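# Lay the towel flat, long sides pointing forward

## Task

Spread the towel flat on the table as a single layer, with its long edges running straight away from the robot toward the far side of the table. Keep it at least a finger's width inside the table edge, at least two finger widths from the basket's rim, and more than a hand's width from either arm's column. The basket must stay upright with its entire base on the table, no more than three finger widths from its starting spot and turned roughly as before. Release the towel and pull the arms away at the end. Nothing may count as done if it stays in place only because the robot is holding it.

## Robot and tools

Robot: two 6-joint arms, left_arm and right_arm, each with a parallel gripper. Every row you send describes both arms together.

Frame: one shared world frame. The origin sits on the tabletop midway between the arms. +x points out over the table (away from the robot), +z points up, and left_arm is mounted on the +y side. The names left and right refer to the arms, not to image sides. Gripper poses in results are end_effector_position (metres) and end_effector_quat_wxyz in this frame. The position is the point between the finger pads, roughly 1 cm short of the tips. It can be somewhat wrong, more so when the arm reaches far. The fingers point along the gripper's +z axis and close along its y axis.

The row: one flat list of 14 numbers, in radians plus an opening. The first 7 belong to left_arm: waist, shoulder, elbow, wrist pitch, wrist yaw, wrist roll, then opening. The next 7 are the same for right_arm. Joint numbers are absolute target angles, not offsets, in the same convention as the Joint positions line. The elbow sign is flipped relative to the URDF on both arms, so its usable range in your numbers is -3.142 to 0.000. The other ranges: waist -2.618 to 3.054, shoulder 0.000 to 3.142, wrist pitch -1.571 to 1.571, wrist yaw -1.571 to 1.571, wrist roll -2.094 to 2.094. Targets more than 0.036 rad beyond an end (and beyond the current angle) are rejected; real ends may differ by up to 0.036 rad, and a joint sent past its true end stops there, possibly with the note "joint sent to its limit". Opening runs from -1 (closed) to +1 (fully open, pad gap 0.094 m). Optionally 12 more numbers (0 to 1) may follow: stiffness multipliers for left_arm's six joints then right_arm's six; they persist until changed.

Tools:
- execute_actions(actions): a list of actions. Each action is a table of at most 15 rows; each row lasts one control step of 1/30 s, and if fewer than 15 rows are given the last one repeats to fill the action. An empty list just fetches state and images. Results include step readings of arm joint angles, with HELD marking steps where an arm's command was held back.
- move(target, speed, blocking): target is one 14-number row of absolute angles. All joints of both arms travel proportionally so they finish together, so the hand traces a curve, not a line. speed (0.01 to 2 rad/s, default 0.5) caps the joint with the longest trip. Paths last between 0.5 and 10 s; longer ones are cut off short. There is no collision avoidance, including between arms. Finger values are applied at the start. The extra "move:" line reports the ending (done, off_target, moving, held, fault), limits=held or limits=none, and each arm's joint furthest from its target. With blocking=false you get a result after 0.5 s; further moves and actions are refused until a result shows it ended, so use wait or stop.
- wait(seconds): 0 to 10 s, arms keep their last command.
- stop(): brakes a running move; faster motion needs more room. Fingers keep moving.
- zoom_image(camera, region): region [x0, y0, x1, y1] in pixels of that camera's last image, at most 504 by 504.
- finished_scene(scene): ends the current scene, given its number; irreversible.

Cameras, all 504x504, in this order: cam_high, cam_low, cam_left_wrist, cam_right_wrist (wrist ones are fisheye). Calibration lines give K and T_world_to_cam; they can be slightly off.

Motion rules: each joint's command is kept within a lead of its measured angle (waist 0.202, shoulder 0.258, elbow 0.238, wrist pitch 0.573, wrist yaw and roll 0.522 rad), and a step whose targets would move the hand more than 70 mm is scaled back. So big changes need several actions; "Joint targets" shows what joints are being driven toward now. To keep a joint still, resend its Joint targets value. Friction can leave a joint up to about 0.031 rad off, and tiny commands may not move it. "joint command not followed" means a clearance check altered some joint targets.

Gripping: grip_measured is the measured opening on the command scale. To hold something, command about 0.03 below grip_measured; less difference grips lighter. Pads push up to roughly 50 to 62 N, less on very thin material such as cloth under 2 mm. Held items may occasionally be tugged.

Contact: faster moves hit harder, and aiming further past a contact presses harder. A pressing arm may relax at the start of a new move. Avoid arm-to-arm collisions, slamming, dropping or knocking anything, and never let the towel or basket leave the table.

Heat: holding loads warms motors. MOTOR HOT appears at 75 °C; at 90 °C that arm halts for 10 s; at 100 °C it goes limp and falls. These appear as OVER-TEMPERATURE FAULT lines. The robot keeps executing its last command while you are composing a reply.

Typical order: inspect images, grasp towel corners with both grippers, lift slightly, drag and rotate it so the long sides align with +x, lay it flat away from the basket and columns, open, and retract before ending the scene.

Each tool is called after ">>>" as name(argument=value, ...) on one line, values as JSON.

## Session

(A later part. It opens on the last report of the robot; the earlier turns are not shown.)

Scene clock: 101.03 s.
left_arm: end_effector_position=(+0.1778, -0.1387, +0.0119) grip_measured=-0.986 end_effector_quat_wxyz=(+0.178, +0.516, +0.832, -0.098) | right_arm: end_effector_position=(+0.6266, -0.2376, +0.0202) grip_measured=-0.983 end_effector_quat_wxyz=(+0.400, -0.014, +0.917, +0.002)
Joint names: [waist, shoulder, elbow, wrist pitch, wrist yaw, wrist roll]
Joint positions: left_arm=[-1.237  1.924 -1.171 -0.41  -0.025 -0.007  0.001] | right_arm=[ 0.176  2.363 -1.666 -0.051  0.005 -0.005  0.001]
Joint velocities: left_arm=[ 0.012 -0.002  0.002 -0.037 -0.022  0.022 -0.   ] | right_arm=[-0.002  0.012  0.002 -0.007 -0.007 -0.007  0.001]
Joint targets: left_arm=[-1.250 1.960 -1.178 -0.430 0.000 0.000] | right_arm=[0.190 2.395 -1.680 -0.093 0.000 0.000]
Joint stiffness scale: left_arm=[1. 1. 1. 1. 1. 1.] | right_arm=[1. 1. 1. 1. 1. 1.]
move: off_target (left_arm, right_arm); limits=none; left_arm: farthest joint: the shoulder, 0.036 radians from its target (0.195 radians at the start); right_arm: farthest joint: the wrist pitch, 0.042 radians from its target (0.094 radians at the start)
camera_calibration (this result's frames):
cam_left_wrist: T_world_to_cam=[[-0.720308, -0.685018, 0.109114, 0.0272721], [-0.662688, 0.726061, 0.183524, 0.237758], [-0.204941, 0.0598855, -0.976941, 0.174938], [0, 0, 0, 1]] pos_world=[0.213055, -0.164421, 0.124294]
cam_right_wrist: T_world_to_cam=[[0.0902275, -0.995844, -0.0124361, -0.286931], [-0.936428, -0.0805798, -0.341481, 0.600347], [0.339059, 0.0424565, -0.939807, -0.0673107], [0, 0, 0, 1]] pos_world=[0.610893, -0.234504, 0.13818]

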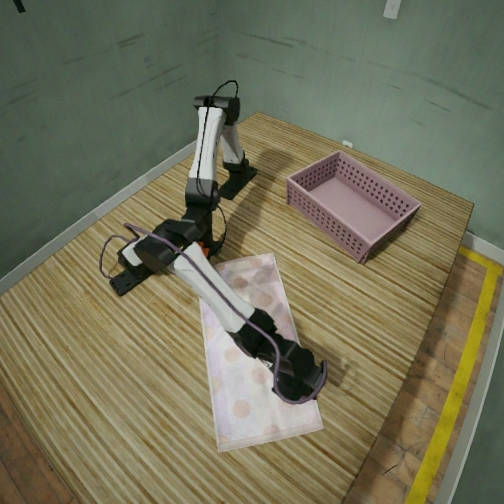

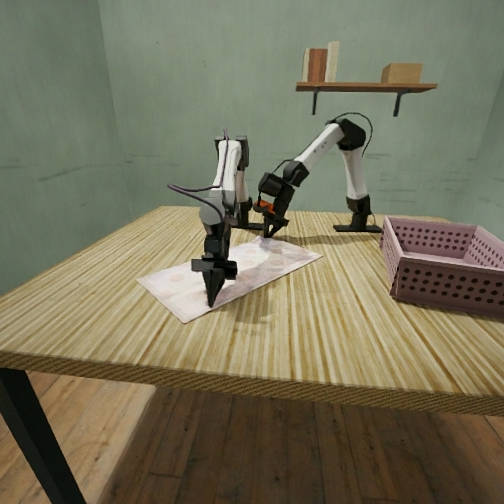

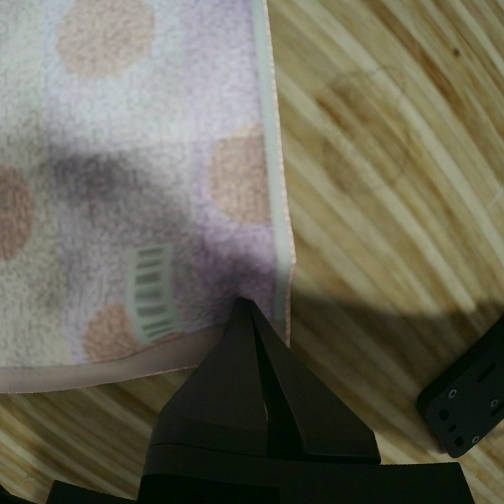

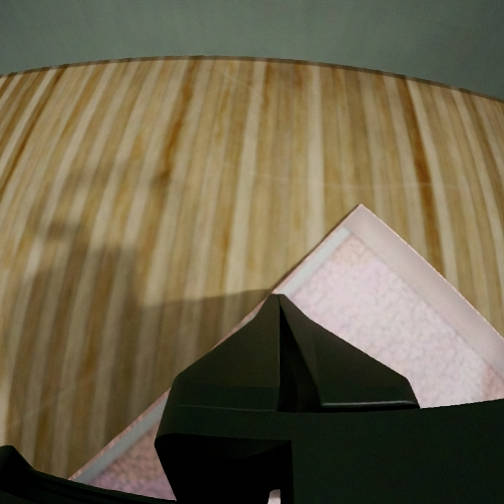

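>>> move(target=[-1.2,1.82,-1.14,-0.42,0,0,-1, 0.19,2.39,-1.68,-0.093,0,0,-1], speed=0.3)

>>> move(target=[-0.725,1.84,-1.13,-0.42,0,0,-1, 0.19,2.39,-1.68,-0.093,0,0,-1], speed=0.6)

>>> move(target=[-0.725,1.935,-1.13,-0.42,0,0,-1, 0.19,2.395,-1.68,-0.093,0,0,-1], speed=0.15)

Scene clock: 107.77 s.
left_arm: end_effector_position=(+0.1883, -0.1384, +0.0489) grip_measured=-0.986 end_effector_quat_wxyz=(+0.211, +0.500, +0.831, -0.126) | right_arm: end_effector_position=(+0.6267, -0.2378, +0.0202) grip_measured=-0.983 end_effector_quat_wxyz=(+0.400, -0.014, +0.917, +0.002)
Joint names: [waist, shoulder, elbow, wrist pitch, wrist yaw, wrist roll]
Joint positions: left_arm=[-1.207  1.824 -1.16  -0.41  -0.006 -0.007  0.001] | right_arm=[ 0.176  2.363 -1.666 -0.051  0.006 -0.005  0.001]
Joint velocities: left_arm=[ 0.002  0.002 -0.007 -0.007 -0.051 -0.095 -0.001] | right_arm=[ 0.007 -0.002 -0.002 -0.037 -0.022 -0.022 -0.   ]
Joint targets: left_arm=[-1.200 1.820 -1.140 -0.420 -0.000 -0.000] | right_arm=[0.190 2.390 -1.680 -0.093 -0.000 0.000]
Joint stiffness scale: left_arm=[1. 1. 1. 1. 1. 1.] | right_arm=[1. 1. 1. 1. 1. 1.]
move: off_target (right_arm); limits=none; left_arm: farthest joint: the elbow, 0.020 radians from its target (0.031 radians at the start); right_arm: farthest joint: the wrist pitch, 0.042 radians from its target (0.042 radians at the start)
camera_calibration (this result's frames):
cam_left_wrist: T_world_to_cam=[[-0.70873, -0.689049, 0.151373, 0.0261926], [-0.681686, 0.724132, 0.10458, 0.244923], [-0.181675, -0.0290704, -0.982929, 0.19688], [0, 0, 0, 1]] pos_world=[0.221293, -0.153585, 0.163941]
cam_right_wrist: T_world_to_cam=[[0.089671, -0.9959, -0.0119179, -0.286737], [-0.936468, -0.0802336, -0.341453, 0.600446], [0.339096, 0.0417791, -0.939823, -0.0674897], [0, 0, 0, 1]] pos_world=[0.610896, -0.234565, 0.138178]

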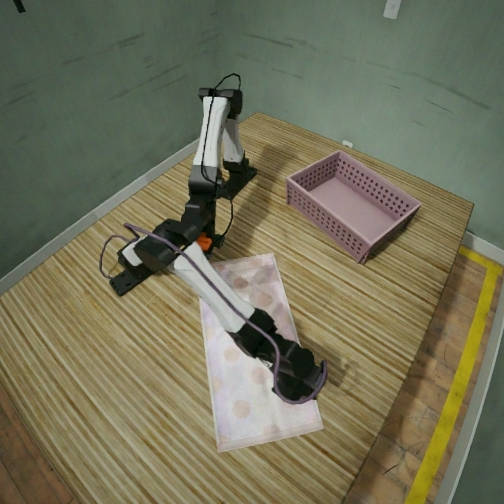

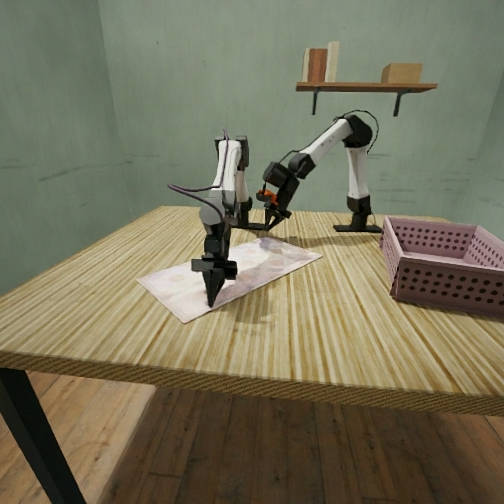

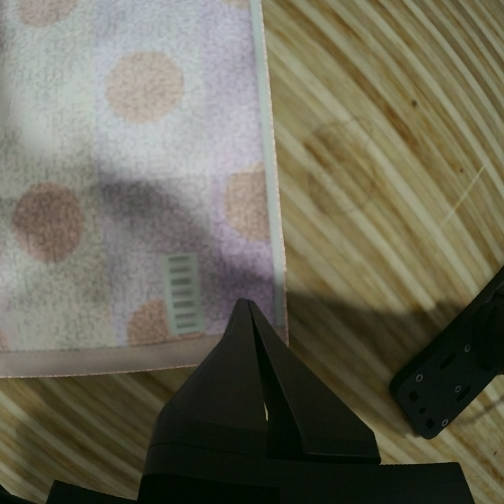

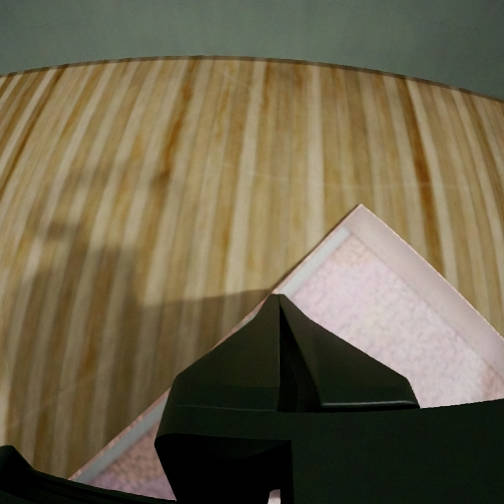

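Scene clock: 109.03 s.
left_arm: end_effector_position=(+0.3412, +0.0005, +0.0455) grip_measured=-0.986 end_effector_quat_wxyz=(+0.230, +0.287, +0.927, -0.071) | right_arm: end_effector_position=(+0.6267, -0.2378, +0.0202) grip_measured=-0.983 end_effector_quat_wxyz=(+0.400, -0.014, +0.917, +0.002)
Joint names: [waist, shoulder, elbow, wrist pitch, wrist yaw, wrist roll]
Joint positions: left_arm=[-0.722  1.824 -1.15  -0.41  -0.003 -0.007  0.001] | right_arm=[ 0.176  2.363 -1.666 -0.051  0.006 -0.005  0.001]
Joint velocities: left_arm=[-0.002 -0.022  0.007  0.051 -0.007  0.051 -0.   ] | right_arm=[-0.007 -0.007 -0.002  0.007 -0.051 -0.037  0.   ]
Joint targets: left_arm=[-0.725 1.840 -1.130 -0.420 -0.000 0.000] | right_arm=[0.190 2.390 -1.680 -0.093 0.000 -0.000]
Joint stiffness scale: left_arm=[1. 1. 1. 1. 1. 1.] | right_arm=[1. 1. 1. 1. 1. 1.]
move: off_target (right_arm); limits=none; left_arm: farthest joint: the elbow, 0.020 radians from its target (0.030 radians at the start); right_arm: farthest joint: the wrist pitch, 0.042 radians from its target (0.042 radians at the start)
camera_calibration (this result's frames):
cam_left_wrist: T_world_to_cam=[[-0.306139, -0.939921, 0.151091, 0.093556], [-0.938969, 0.324282, 0.114794, 0.336388], [-0.156893, -0.106727, -0.981832, 0.216854], [0, 0, 0, 1]] pos_world=[0.378522, 0.00199484, 0.160163]
cam_right_wrist: T_world_to_cam=[[0.0893927, -0.995928, -0.0116588, -0.286639], [-0.936488, -0.0800605, -0.341439, 0.600496], [0.339115, 0.0414404, -0.939832, -0.0675792], [0, 0, 0, 1]] pos_world=[0.610898, -0.234596, 0.138177]

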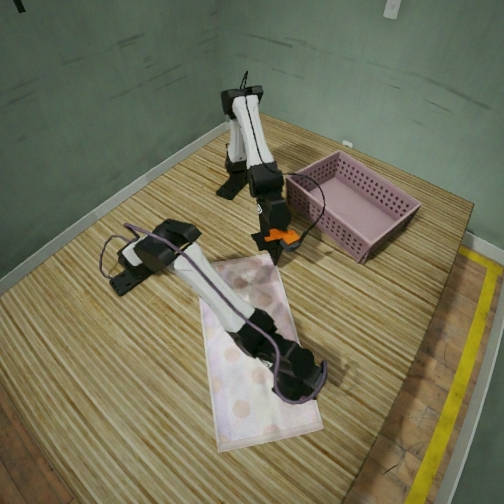

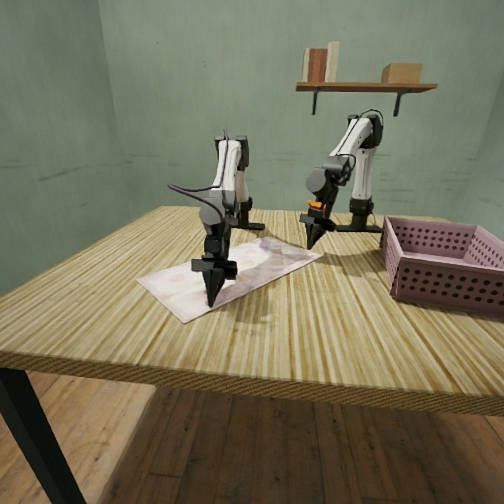

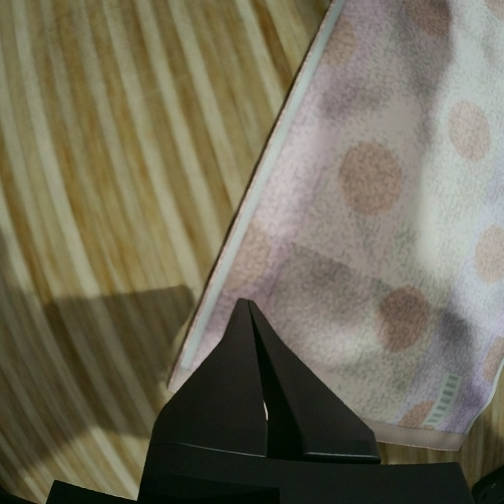

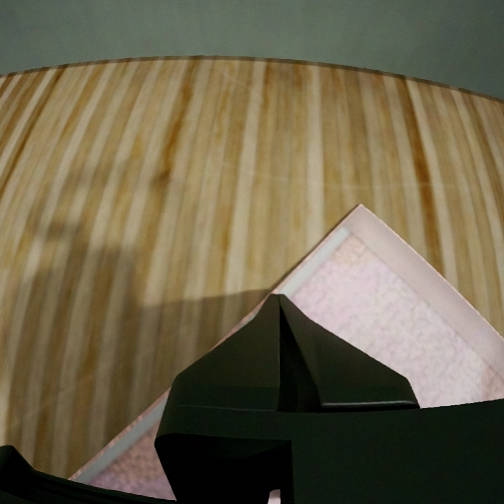

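Scene clock: 110.03 s.
left_arm: end_effector_position=(+0.3360, +0.0041, +0.0119) grip_measured=-0.986 end_effector_quat_wxyz=(+0.193, +0.290, +0.936, -0.060) | right_arm: end_effector_position=(+0.6267, -0.2378, +0.0202) grip_measured=-0.983 end_effector_quat_wxyz=(+0.400, -0.014, +0.917, +0.002)
Joint names: [waist, shoulder, elbow, wrist pitch, wrist yaw, wrist roll]
Joint positions: left_arm=[-0.722  1.908 -1.15  -0.407 -0.003 -0.007  0.001] | right_arm=[ 0.176  2.363 -1.666 -0.051  0.006 -0.005  0.001]
Joint velocities: left_arm=[ 0.002 -0.007  0.002 -0.037  0.022  0.037 -0.   ] | right_arm=[ 0.002 -0.002  0.012 -0.007 -0.066 -0.037 -0.   ]
Joint targets: left_arm=[-0.725 1.935 -1.130 -0.420 0.000 -0.000] | right_arm=[0.190 2.395 -1.680 -0.093 -0.000 0.000]
Joint stiffness scale: left_arm=[1. 1. 1. 1. 1. 1.] | right_arm=[1. 1. 1. 1. 1. 1.]
move: off_target (left_arm, right_arm); limits=none; left_arm: farthest joint: the shoulder, 0.027 radians from its target (0.111 radians at the start); right_arm: farthest joint: the wrist pitch, 0.042 radians from its target (0.042 radians at the start)
camera_calibration (this result's frames):
cam_left_wrist: T_world_to_cam=[[-0.296964, -0.946302, 0.12777, 0.0976648], [-0.928911, 0.317286, 0.19093, 0.329946], [-0.221217, -0.0619873, -0.973253, 0.204722], [0, 0, 0, 1]] pos_world=[0.380781, 0.000423274, 0.123771]
cam_right_wrist: T_world_to_cam=[[0.0893927, -0.995928, -0.0116588, -0.286639], [-0.936488, -0.0800605, -0.341439, 0.600496], [0.339115, 0.0414404, -0.939832, -0.0675792], [0, 0, 0, 1]] pos_world=[0.610898, -0.234596, 0.138177]

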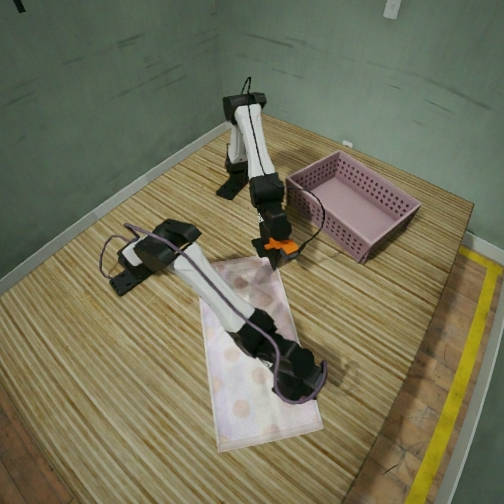

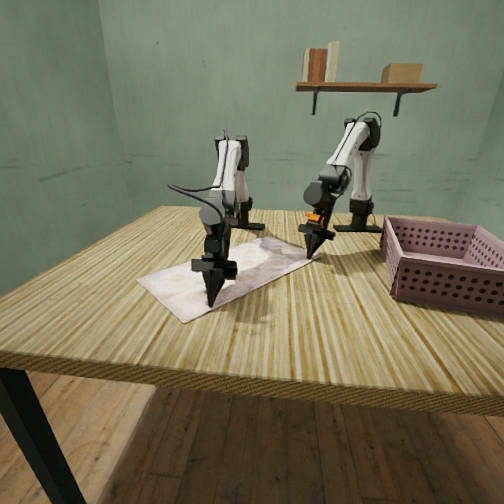

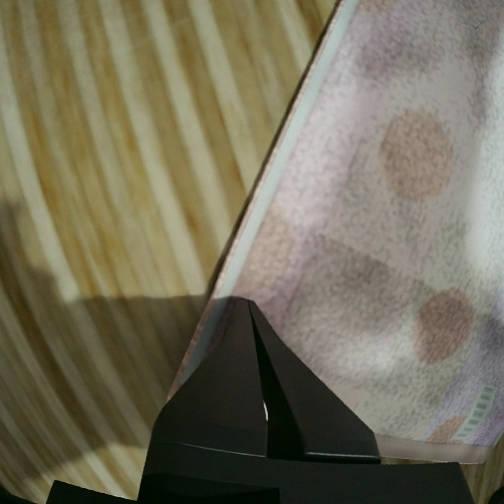

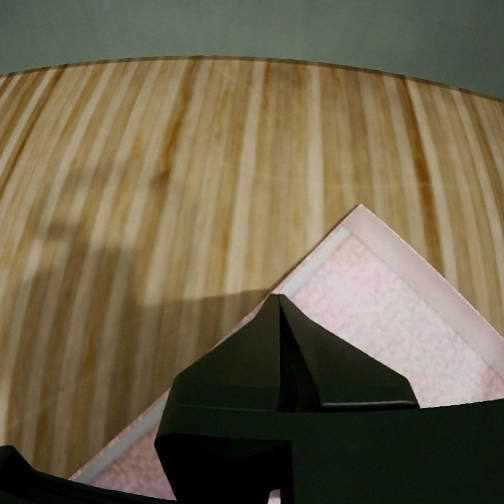

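>>> move(target=[-0.722,1.785,-0.94,-0.37,0,0,-1, 0.33,2.48,-1.85,-0.17,0,0,-1], speed=0.2)

>>> move(target=[-0.74,1.64,-0.775,-0.355,0,0,-1, 0.487,2.555,-2.0,-0.245,0,0,-1], speed=0.2)

Scene clock: 116.50 s.
left_arm: end_effector_position=(+0.3092, +0.0227, +0.0121) grip_measured=-0.986 end_effector_quat_wxyz=(+0.205, +0.289, +0.933, -0.063) | right_arm: end_effector_position=(+0.6398, -0.1437, +0.0182) grip_measured=-0.983 end_effector_quat_wxyz=(+0.395, -0.082, +0.915, +0.030)
Joint names: [waist, shoulder, elbow, wrist pitch, wrist yaw, wrist roll]
Joint positions: left_arm=[-0.722  1.784 -0.973 -0.329 -0.003 -0.007  0.001] | right_arm=[ 0.324  2.455 -1.834 -0.135  0.008 -0.005  0.001]
Joint velocities: left_arm=[ 0.007  0.017  0.002  0.007  0.066 -0.066  0.001] | right_arm=[ 0.002  0.007  0.022 -0.022  0.022  0.022 -0.   ]
Joint targets: left_arm=[-0.722 1.785 -0.940 -0.370 -0.000 0.000] | right_arm=[0.330 2.480 -1.850 -0.170 0.000 -0.000]
Joint stiffness scale: left_arm=[1. 1. 1. 1. 1. 1.] | right_arm=[1. 1. 1. 1. 1. 1.]
move: off_target (left_arm, right_arm); limits=none; left_arm: farthest joint: the wrist pitch, 0.041 radians from its target (0.037 radians at the start); right_arm: farthest joint: the wrist pitch, 0.035 radians from its target (0.119 radians at the start)
camera_calibration (this result's frames):
cam_left_wrist: T_world_to_cam=[[-0.299724, -0.944382, 0.135306, 0.108044], [-0.932664, 0.319896, 0.166749, 0.300482], [-0.200758, -0.0762167, -0.976671, 0.19417], [0, 0, 0, 1]] pos_world=[0.351613, 0.0207107, 0.124916]
cam_right_wrist: T_world_to_cam=[[0.234117, -0.972145, -0.0111058, -0.283298], [-0.917285, -0.217092, -0.333854, 0.587554], [0.322144, 0.0883482, -0.942559, -0.060178], [0, 0, 0, 1]] pos_world=[0.624666, -0.142537, 0.13629]

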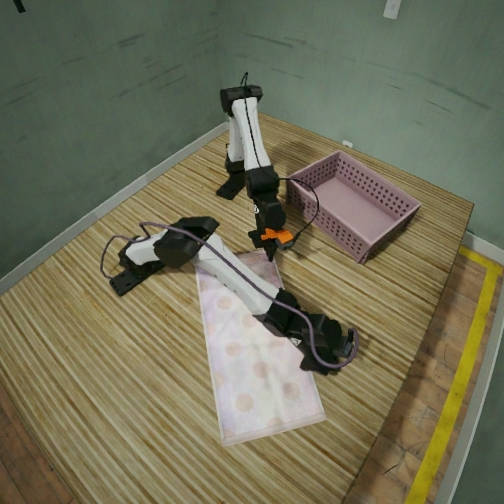

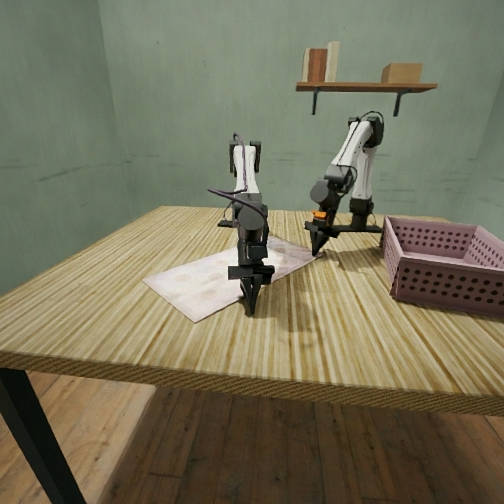

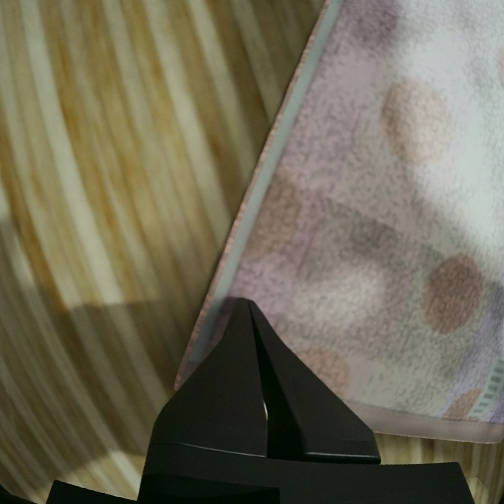

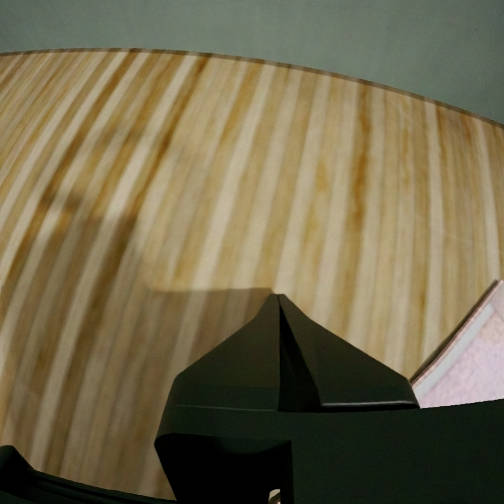

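Scene clock: 117.87 s.
left_arm: end_effector_position=(+0.2733, +0.0440, +0.0122) grip_measured=-0.986 end_effector_quat_wxyz=(+0.202, +0.293, +0.932, -0.063) | right_arm: end_effector_position=(+0.6309, -0.0398, +0.0185) grip_measured=-0.983 end_effector_quat_wxyz=(+0.389, -0.154, +0.906, +0.061)
Joint names: [waist, shoulder, elbow, wrist pitch, wrist yaw, wrist roll]
Joint positions: left_arm=[-0.731  1.641 -0.809 -0.313 -0.003 -0.007  0.001] | right_arm=[ 0.483  2.531 -1.983 -0.213  0.007 -0.005  0.001]
Joint velocities: left_arm=[-0.007  0.022 -0.002 -0.022 -0.022  0.007  0.001] | right_arm=[-0.007 -0.002 -0.007 -0.037 -0.007  0.007  0.   ]
Joint targets: left_arm=[-0.740 1.640 -0.775 -0.355 0.000 -0.000] | right_arm=[0.487 2.555 -2.000 -0.245 -0.000 -0.000]
Joint stiffness scale: left_arm=[1. 1. 1. 1. 1. 1.] | right_arm=[1. 1. 1. 1. 1. 1.]
move: off_target (left_arm, right_arm); limits=none; left_arm: farthest joint: the wrist pitch, 0.042 radians from its target (0.026 radians at the start); right_arm: farthest joint: the wrist pitch, 0.032 radians from its target (0.110 radians at the start)
camera_calibration (this result's frames):
cam_left_wrist: T_world_to_cam=[[-0.307412, -0.942131, 0.133739, 0.119326], [-0.929083, 0.327544, 0.171811, 0.258824], [-0.205674, -0.0714376, -0.97601, 0.18989], [0, 0, 0, 1]] pos_world=[0.316207, 0.0412102, 0.124907]
cam_right_wrist: T_world_to_cam=[[0.385609, -0.922585, -0.0119302, -0.273808], [-0.872726, -0.360512, -0.329211, 0.568184], [0.299424, 0.137359, -0.944181, -0.0498484], [0, 0, 0, 1]] pos_world=[0.616378, -0.0409268, 0.13672]

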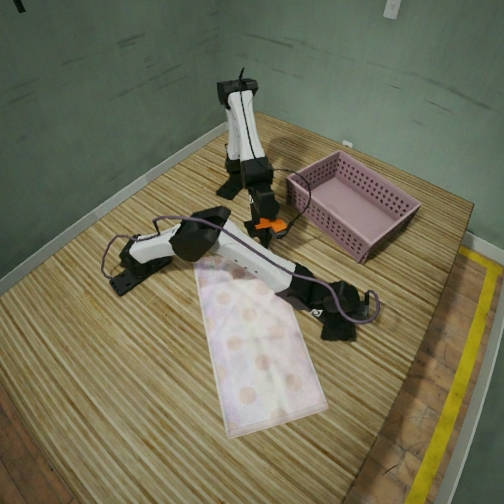

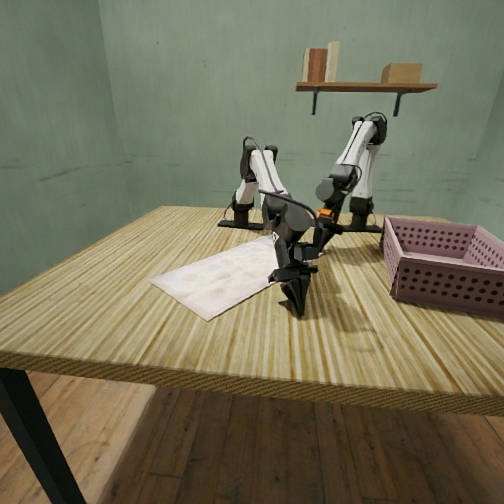

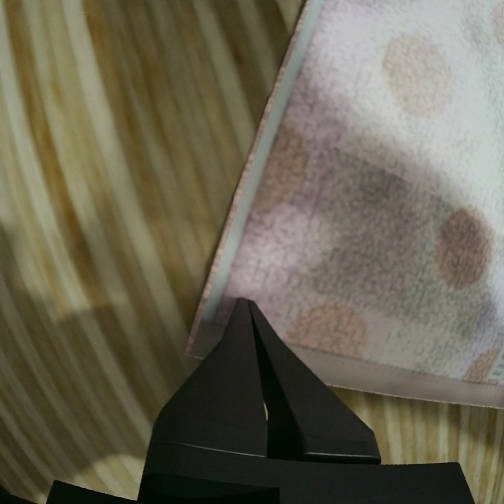

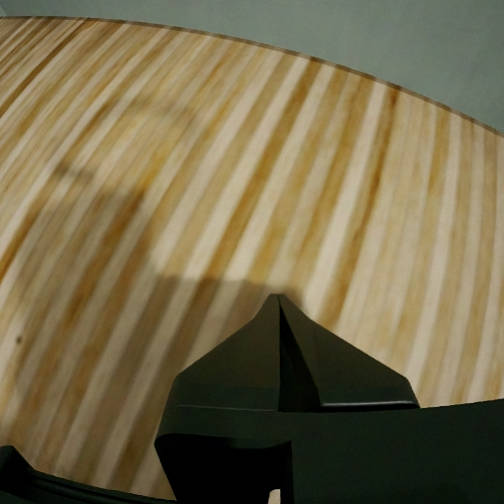

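>>> move(target=[-0.74,1.67,-0.79,-0.355,0,0,-1, 0.45,2.3,-1.75,-0.1,0,0,-1])

>>> move(target=[-0.74,1.67,-0.79,-0.355,0,0,-1, 0.25,1.9,-1.03,0.15,0,0,-1], speed=0.7)

>>> move(target=[-0.74,1.67,-0.79,-0.355,0,0,-1, 0.255,2.04,-1.04,0.13,0,0,-1], speed=0.15)

>>> move(target=[-0.74,1.67,-0.79,-0.355,0,0,-1, 0.355,2.195,-1.3,0.035,0,0,-1], speed=0.2)

Scene clock: 127.63 s.
left_arm: end_effector_position=(+0.2737, +0.0437, +0.0125) grip_measured=-0.986 end_effector_quat_wxyz=(+0.203, +0.293, +0.932, -0.064) | right_arm: end_effector_position=(+0.6166, -0.0641, +0.0831) grip_measured=-0.983 end_effector_quat_wxyz=(+0.436, -0.138, +0.887, +0.063)
Joint names: [waist, shoulder, elbow, wrist pitch, wrist yaw, wrist roll]
Joint positions: left_arm=[-0.731  1.641 -0.809 -0.31  -0.003 -0.007  0.001] | right_arm=[ 0.454  2.311 -1.768 -0.115  0.006 -0.005  0.001]
Joint velocities: left_arm=[-0.007 -0.017  0.017 -0.066  0.007  0.051  0.   ] | right_arm=[ 0.012  0.002 -0.007 -0.037 -0.081 -0.007  0.   ]
Joint targets: left_arm=[-0.740 1.670 -0.790 -0.355 -0.000 0.000] | right_arm=[0.450 2.300 -1.750 -0.100 0.000 0.000]
Joint stiffness scale: left_arm=[1. 1. 1. 1. 1. 1.] | right_arm=[1. 1. 1. 1. 1. 1.]
move: off_target (left_arm); limits=none; left_arm: farthest joint: the wrist pitch, 0.045 radians from its target (0.042 radians at the start); right_arm: farthest joint: the elbow, 0.018 radians from its target (0.233 radians at the start)
camera_calibration (this result's frames):
cam_left_wrist: T_world_to_cam=[[-0.307663, -0.941954, 0.134411, 0.119197], [-0.929402, 0.32777, 0.169642, 0.259374], [-0.203851, -0.0727294, -0.976297, 0.189744], [0, 0, 0, 1]] pos_world=[0.316415, 0.0410632, 0.125224]
cam_right_wrist: T_world_to_cam=[[0.360134, -0.932881, -0.00600986, -0.27537], [-0.845171, -0.323533, -0.425455, 0.561575], [0.394954, 0.1583, -0.90496, -0.0421163], [0, 0, 0, 1]] pos_world=[0.590431, -0.0685328, 0.199156]

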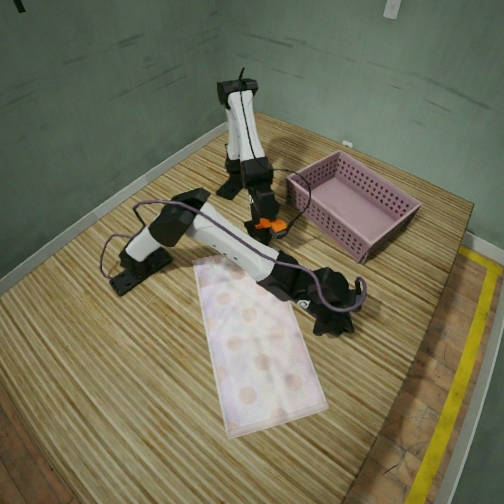

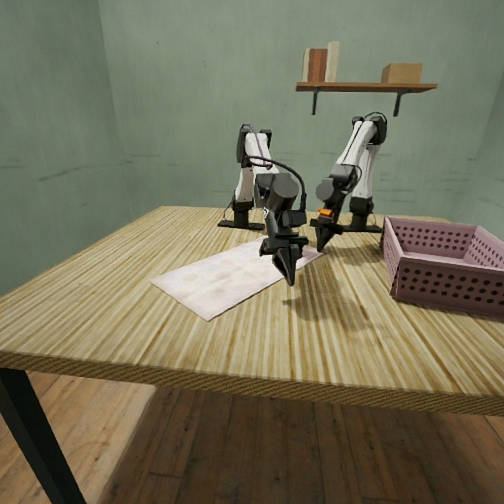

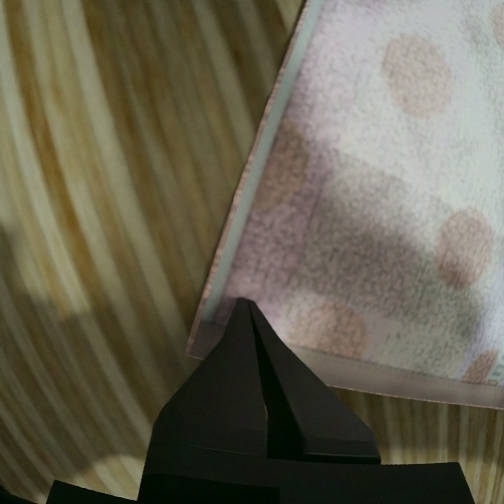

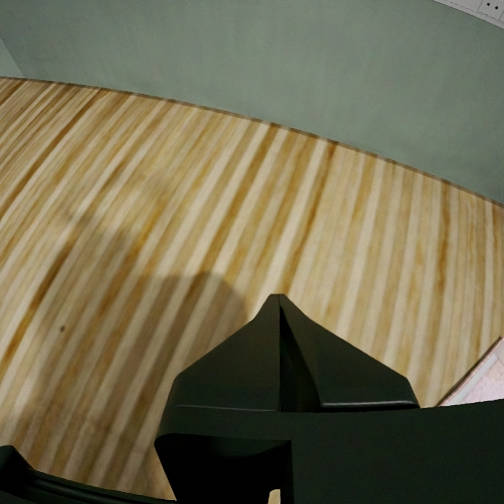

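Scene clock: 129.43 s.
left_arm: end_effector_position=(+0.2738, +0.0436, +0.0125) grip_measured=-0.986 end_effector_quat_wxyz=(+0.203, +0.293, +0.932, -0.064) | right_arm: end_effector_position=(+0.5048, -0.2027, +0.0452) grip_measured=-0.983 end_effector_quat_wxyz=(+0.402, -0.050, +0.914, +0.018)
Joint names: [waist, shoulder, elbow, wrist pitch, wrist yaw, wrist roll]
Joint positions: left_arm=[-0.731  1.641 -0.809 -0.31  -0.003 -0.007  0.001] | right_arm=[ 0.254  1.923 -1.047  0.133  0.006 -0.005  0.001]
Joint velocities: left_arm=[ 0.002 -0.002  0.012  0.022  0.051 -0.037  0.   ] | right_arm=[-0.002 -0.002  0.007 -0.051 -0.051 -0.081 -0.001]
Joint targets: left_arm=[-0.740 1.670 -0.790 -0.355 0.000 0.000] | right_arm=[0.250 1.900 -1.030 0.150 0.000 -0.000]
Joint stiffness scale: left_arm=[1. 1. 1. 1. 1. 1.] | right_arm=[1. 1. 1. 1. 1. 1.]
move: off_target (left_arm, right_arm); limits=none; left_arm: farthest joint: the wrist pitch, 0.045 radians from its target (0.045 radians at the start); right_arm: farthest joint: the shoulder, 0.023 radians from its target (0.411 radians at the start)
camera_calibration (this result's frames):
cam_left_wrist: T_world_to_cam=[[-0.307705, -0.941924, 0.134523, 0.119176], [-0.929455, 0.327807, 0.16928, 0.259465], [-0.203547, -0.0729447, -0.976344, 0.189719], [0, 0, 0, 1]] pos_world=[0.316449, 0.0410388, 0.125277]
cam_right_wrist: T_world_to_cam=[[0.16689, -0.985908, -0.0115641, -0.277526], [-0.925438, -0.152586, -0.346816, 0.477737], [0.340164, 0.0685821, -0.937862, 0.000635943], [0, 0, 0, 1]] pos_world=[0.488216, -0.200762, 0.163074]

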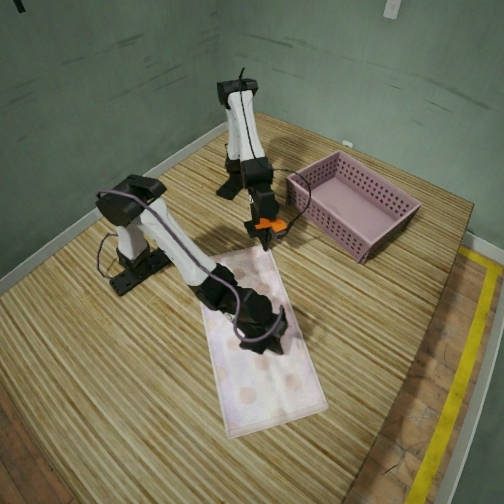

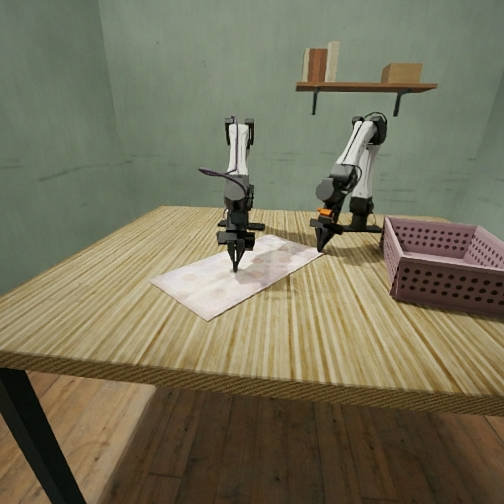

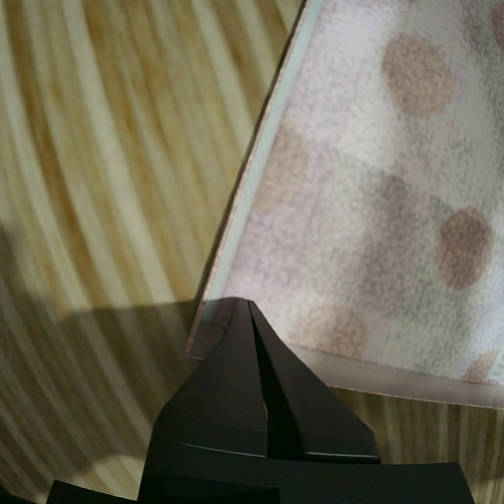

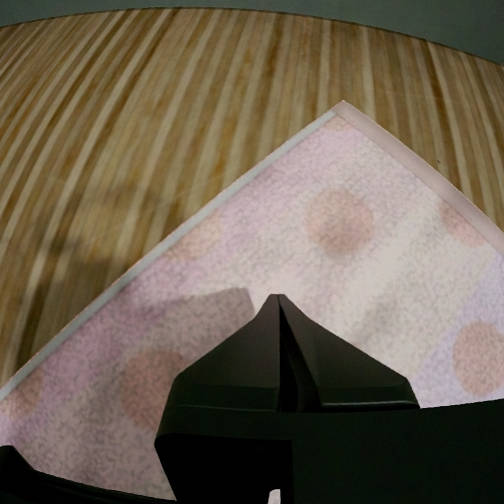

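Scene clock: 130.57 s.
left_arm: end_effector_position=(+0.2738, +0.0436, +0.0125) grip_measured=-0.986 end_effector_quat_wxyz=(+0.203, +0.293, +0.932, -0.064) | right_arm: end_effector_position=(+0.5029, -0.2028, +0.0172) grip_measured=-0.983 end_effector_quat_wxyz=(+0.381, -0.050, +0.923, +0.017)
Joint names: [waist, shoulder, elbow, wrist pitch, wrist yaw, wrist roll]
Joint positions: left_arm=[-0.731  1.641 -0.809 -0.31  -0.003 -0.007  0.001] | right_arm=[ 0.254  1.99  -1.047  0.154  0.005 -0.005  0.001]
Joint velocities: left_arm=[ 0.002 -0.002 -0.002 -0.037  0.081 -0.037 -0.001] | right_arm=[-0.007  0.017 -0.002 -0.007  0.037  0.022 -0.   ]
Joint targets: left_arm=[-0.740 1.670 -0.790 -0.355 0.000 0.000] | right_arm=[0.255 2.040 -1.040 0.130 -0.000 0.000]
Joint stiffness scale: left_arm=[1. 1. 1. 1. 1. 1.] | right_arm=[1. 1. 1. 1. 1. 1.]
move: off_target (left_arm, right_arm); limits=none; left_arm: farthest joint: the wrist pitch, 0.045 radians from its target (0.045 radians at the start); right_arm: farthest joint: the shoulder, 0.050 radians from its target (0.117 radians at the start)
camera_calibration (this result's frames):
cam_left_wrist: T_world_to_cam=[[-0.307705, -0.941924, 0.134523, 0.119176], [-0.929455, 0.327807, 0.16928, 0.259465], [-0.203547, -0.0729447, -0.976344, 0.189719], [0, 0, 0, 1]] pos_world=[0.316449, 0.0410388, 0.125277]
cam_right_wrist: T_world_to_cam=[[0.166559, -0.985922, -0.0146763, -0.277444], [-0.940327, -0.154342, -0.303255, 0.472549], [0.296721, 0.0643102, -0.952796, -0.00371975], [0, 0, 0, 1]] pos_world=[0.491665, -0.200365, 0.135687]

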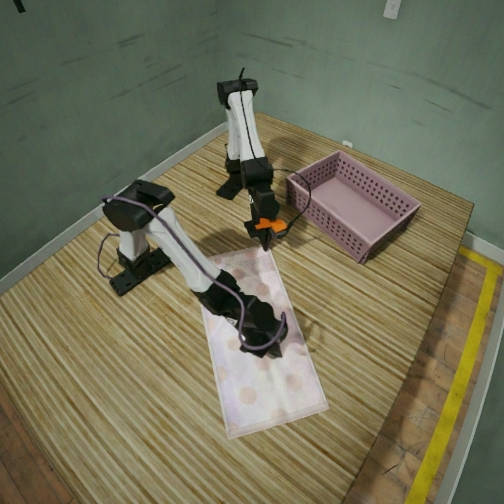

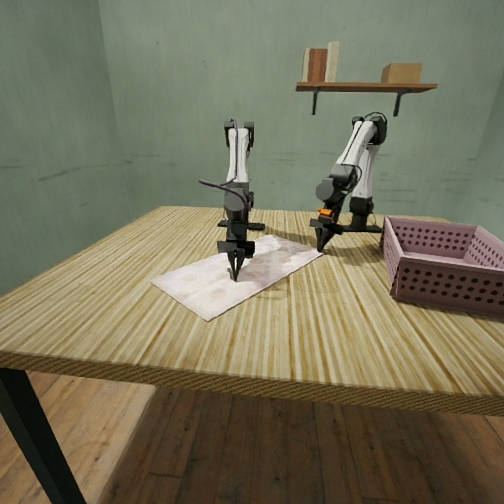

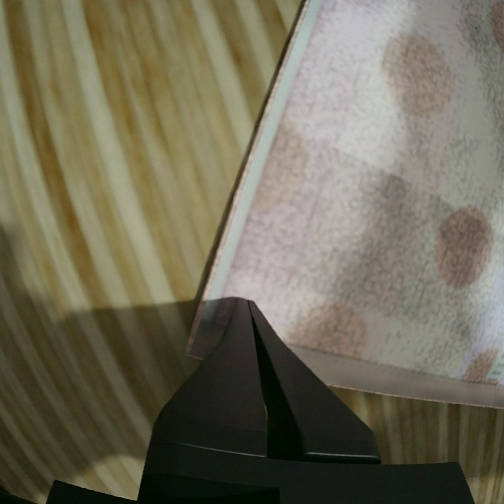

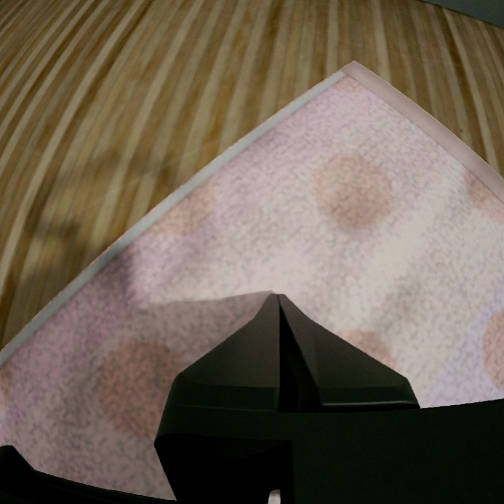

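Scene clock: 132.20 s.
left_arm: end_effector_position=(+0.2737, +0.0437, +0.0125) grip_measured=-0.986 end_effector_quat_wxyz=(+0.203, +0.293, +0.932, -0.064) | right_arm: end_effector_position=(+0.5504, -0.1519, +0.0178) grip_measured=-0.983 end_effector_quat_wxyz=(+0.391, -0.088, +0.915, +0.031)
Joint names: [waist, shoulder, elbow, wrist pitch, wrist yaw, wrist roll]
Joint positions: left_arm=[-0.731  1.641 -0.809 -0.31  -0.003 -0.007  0.001] | right_arm=[ 0.34   2.151 -1.291  0.096  0.012 -0.005  0.001]
Joint velocities: left_arm=[ 0.002 -0.007 -0.002  0.007  0.022 -0.007 -0.001] | right_arm=[ 0.007 -0.017  0.007  0.022 -0.081 -0.051 -0.   ]
Joint targets: left_arm=[-0.740 1.670 -0.790 -0.355 -0.000 0.000] | right_arm=[0.355 2.195 -1.300 0.035 -0.000 0.000]
Joint stiffness scale: left_arm=[1. 1. 1. 1. 1. 1.] | right_arm=[1. 1. 1. 1. 1. 1.]
move: off_target (left_arm, right_arm); limits=none; left_arm: farthest joint: the wrist pitch, 0.045 radians from its target (0.045 radians at the start); right_arm: farthest joint: the wrist pitch, 0.061 radians from its target (0.119 radians at the start)
camera_calibration (this result's frames):
cam_left_wrist: T_world_to_cam=[[-0.307663, -0.941954, 0.134411, 0.119197], [-0.929402, 0.32777, 0.169642, 0.259374], [-0.203851, -0.0727294, -0.976297, 0.189744], [0, 0, 0, 1]] pos_world=[0.316415, 0.0410632, 0.125224]
cam_right_wrist: T_world_to_cam=[[0.245645, -0.969323, -0.00838191, -0.276315], [-0.916783, -0.229504, -0.326859, 0.501341], [0.314909, 0.0879759, -0.945036, -0.0270471], [0, 0, 0, 1]] pos_world=[0.536013, -0.1504, 0.135991]

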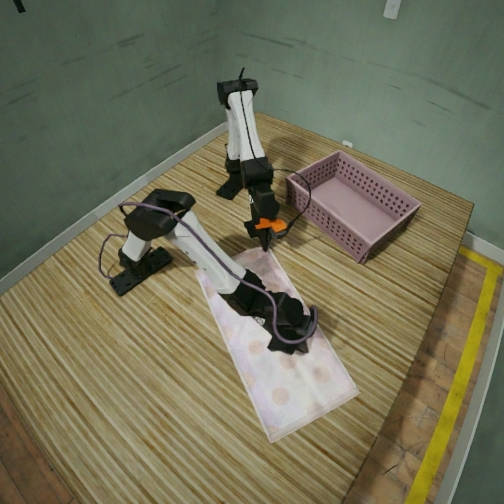

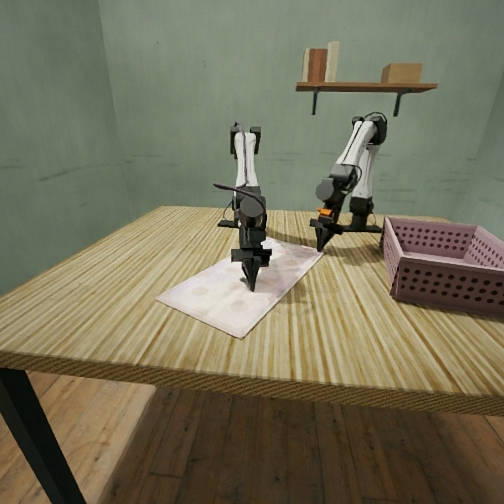

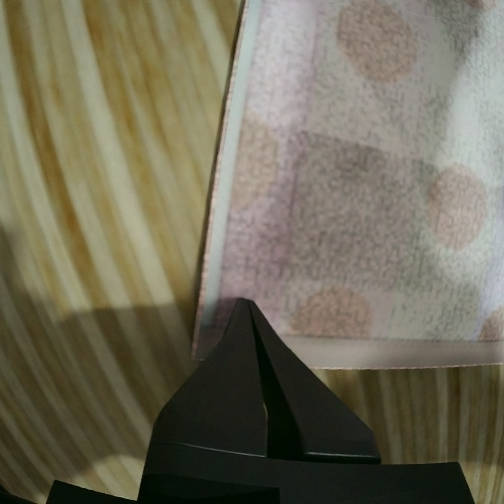

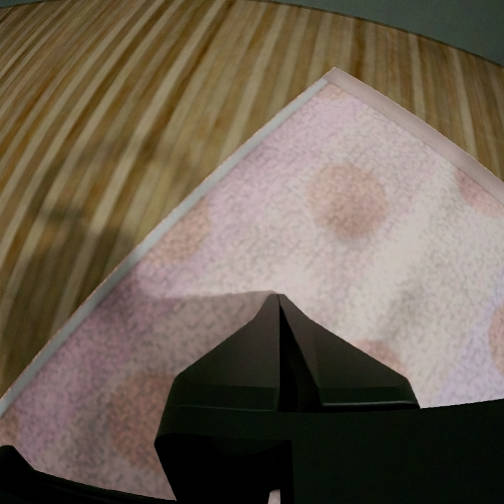

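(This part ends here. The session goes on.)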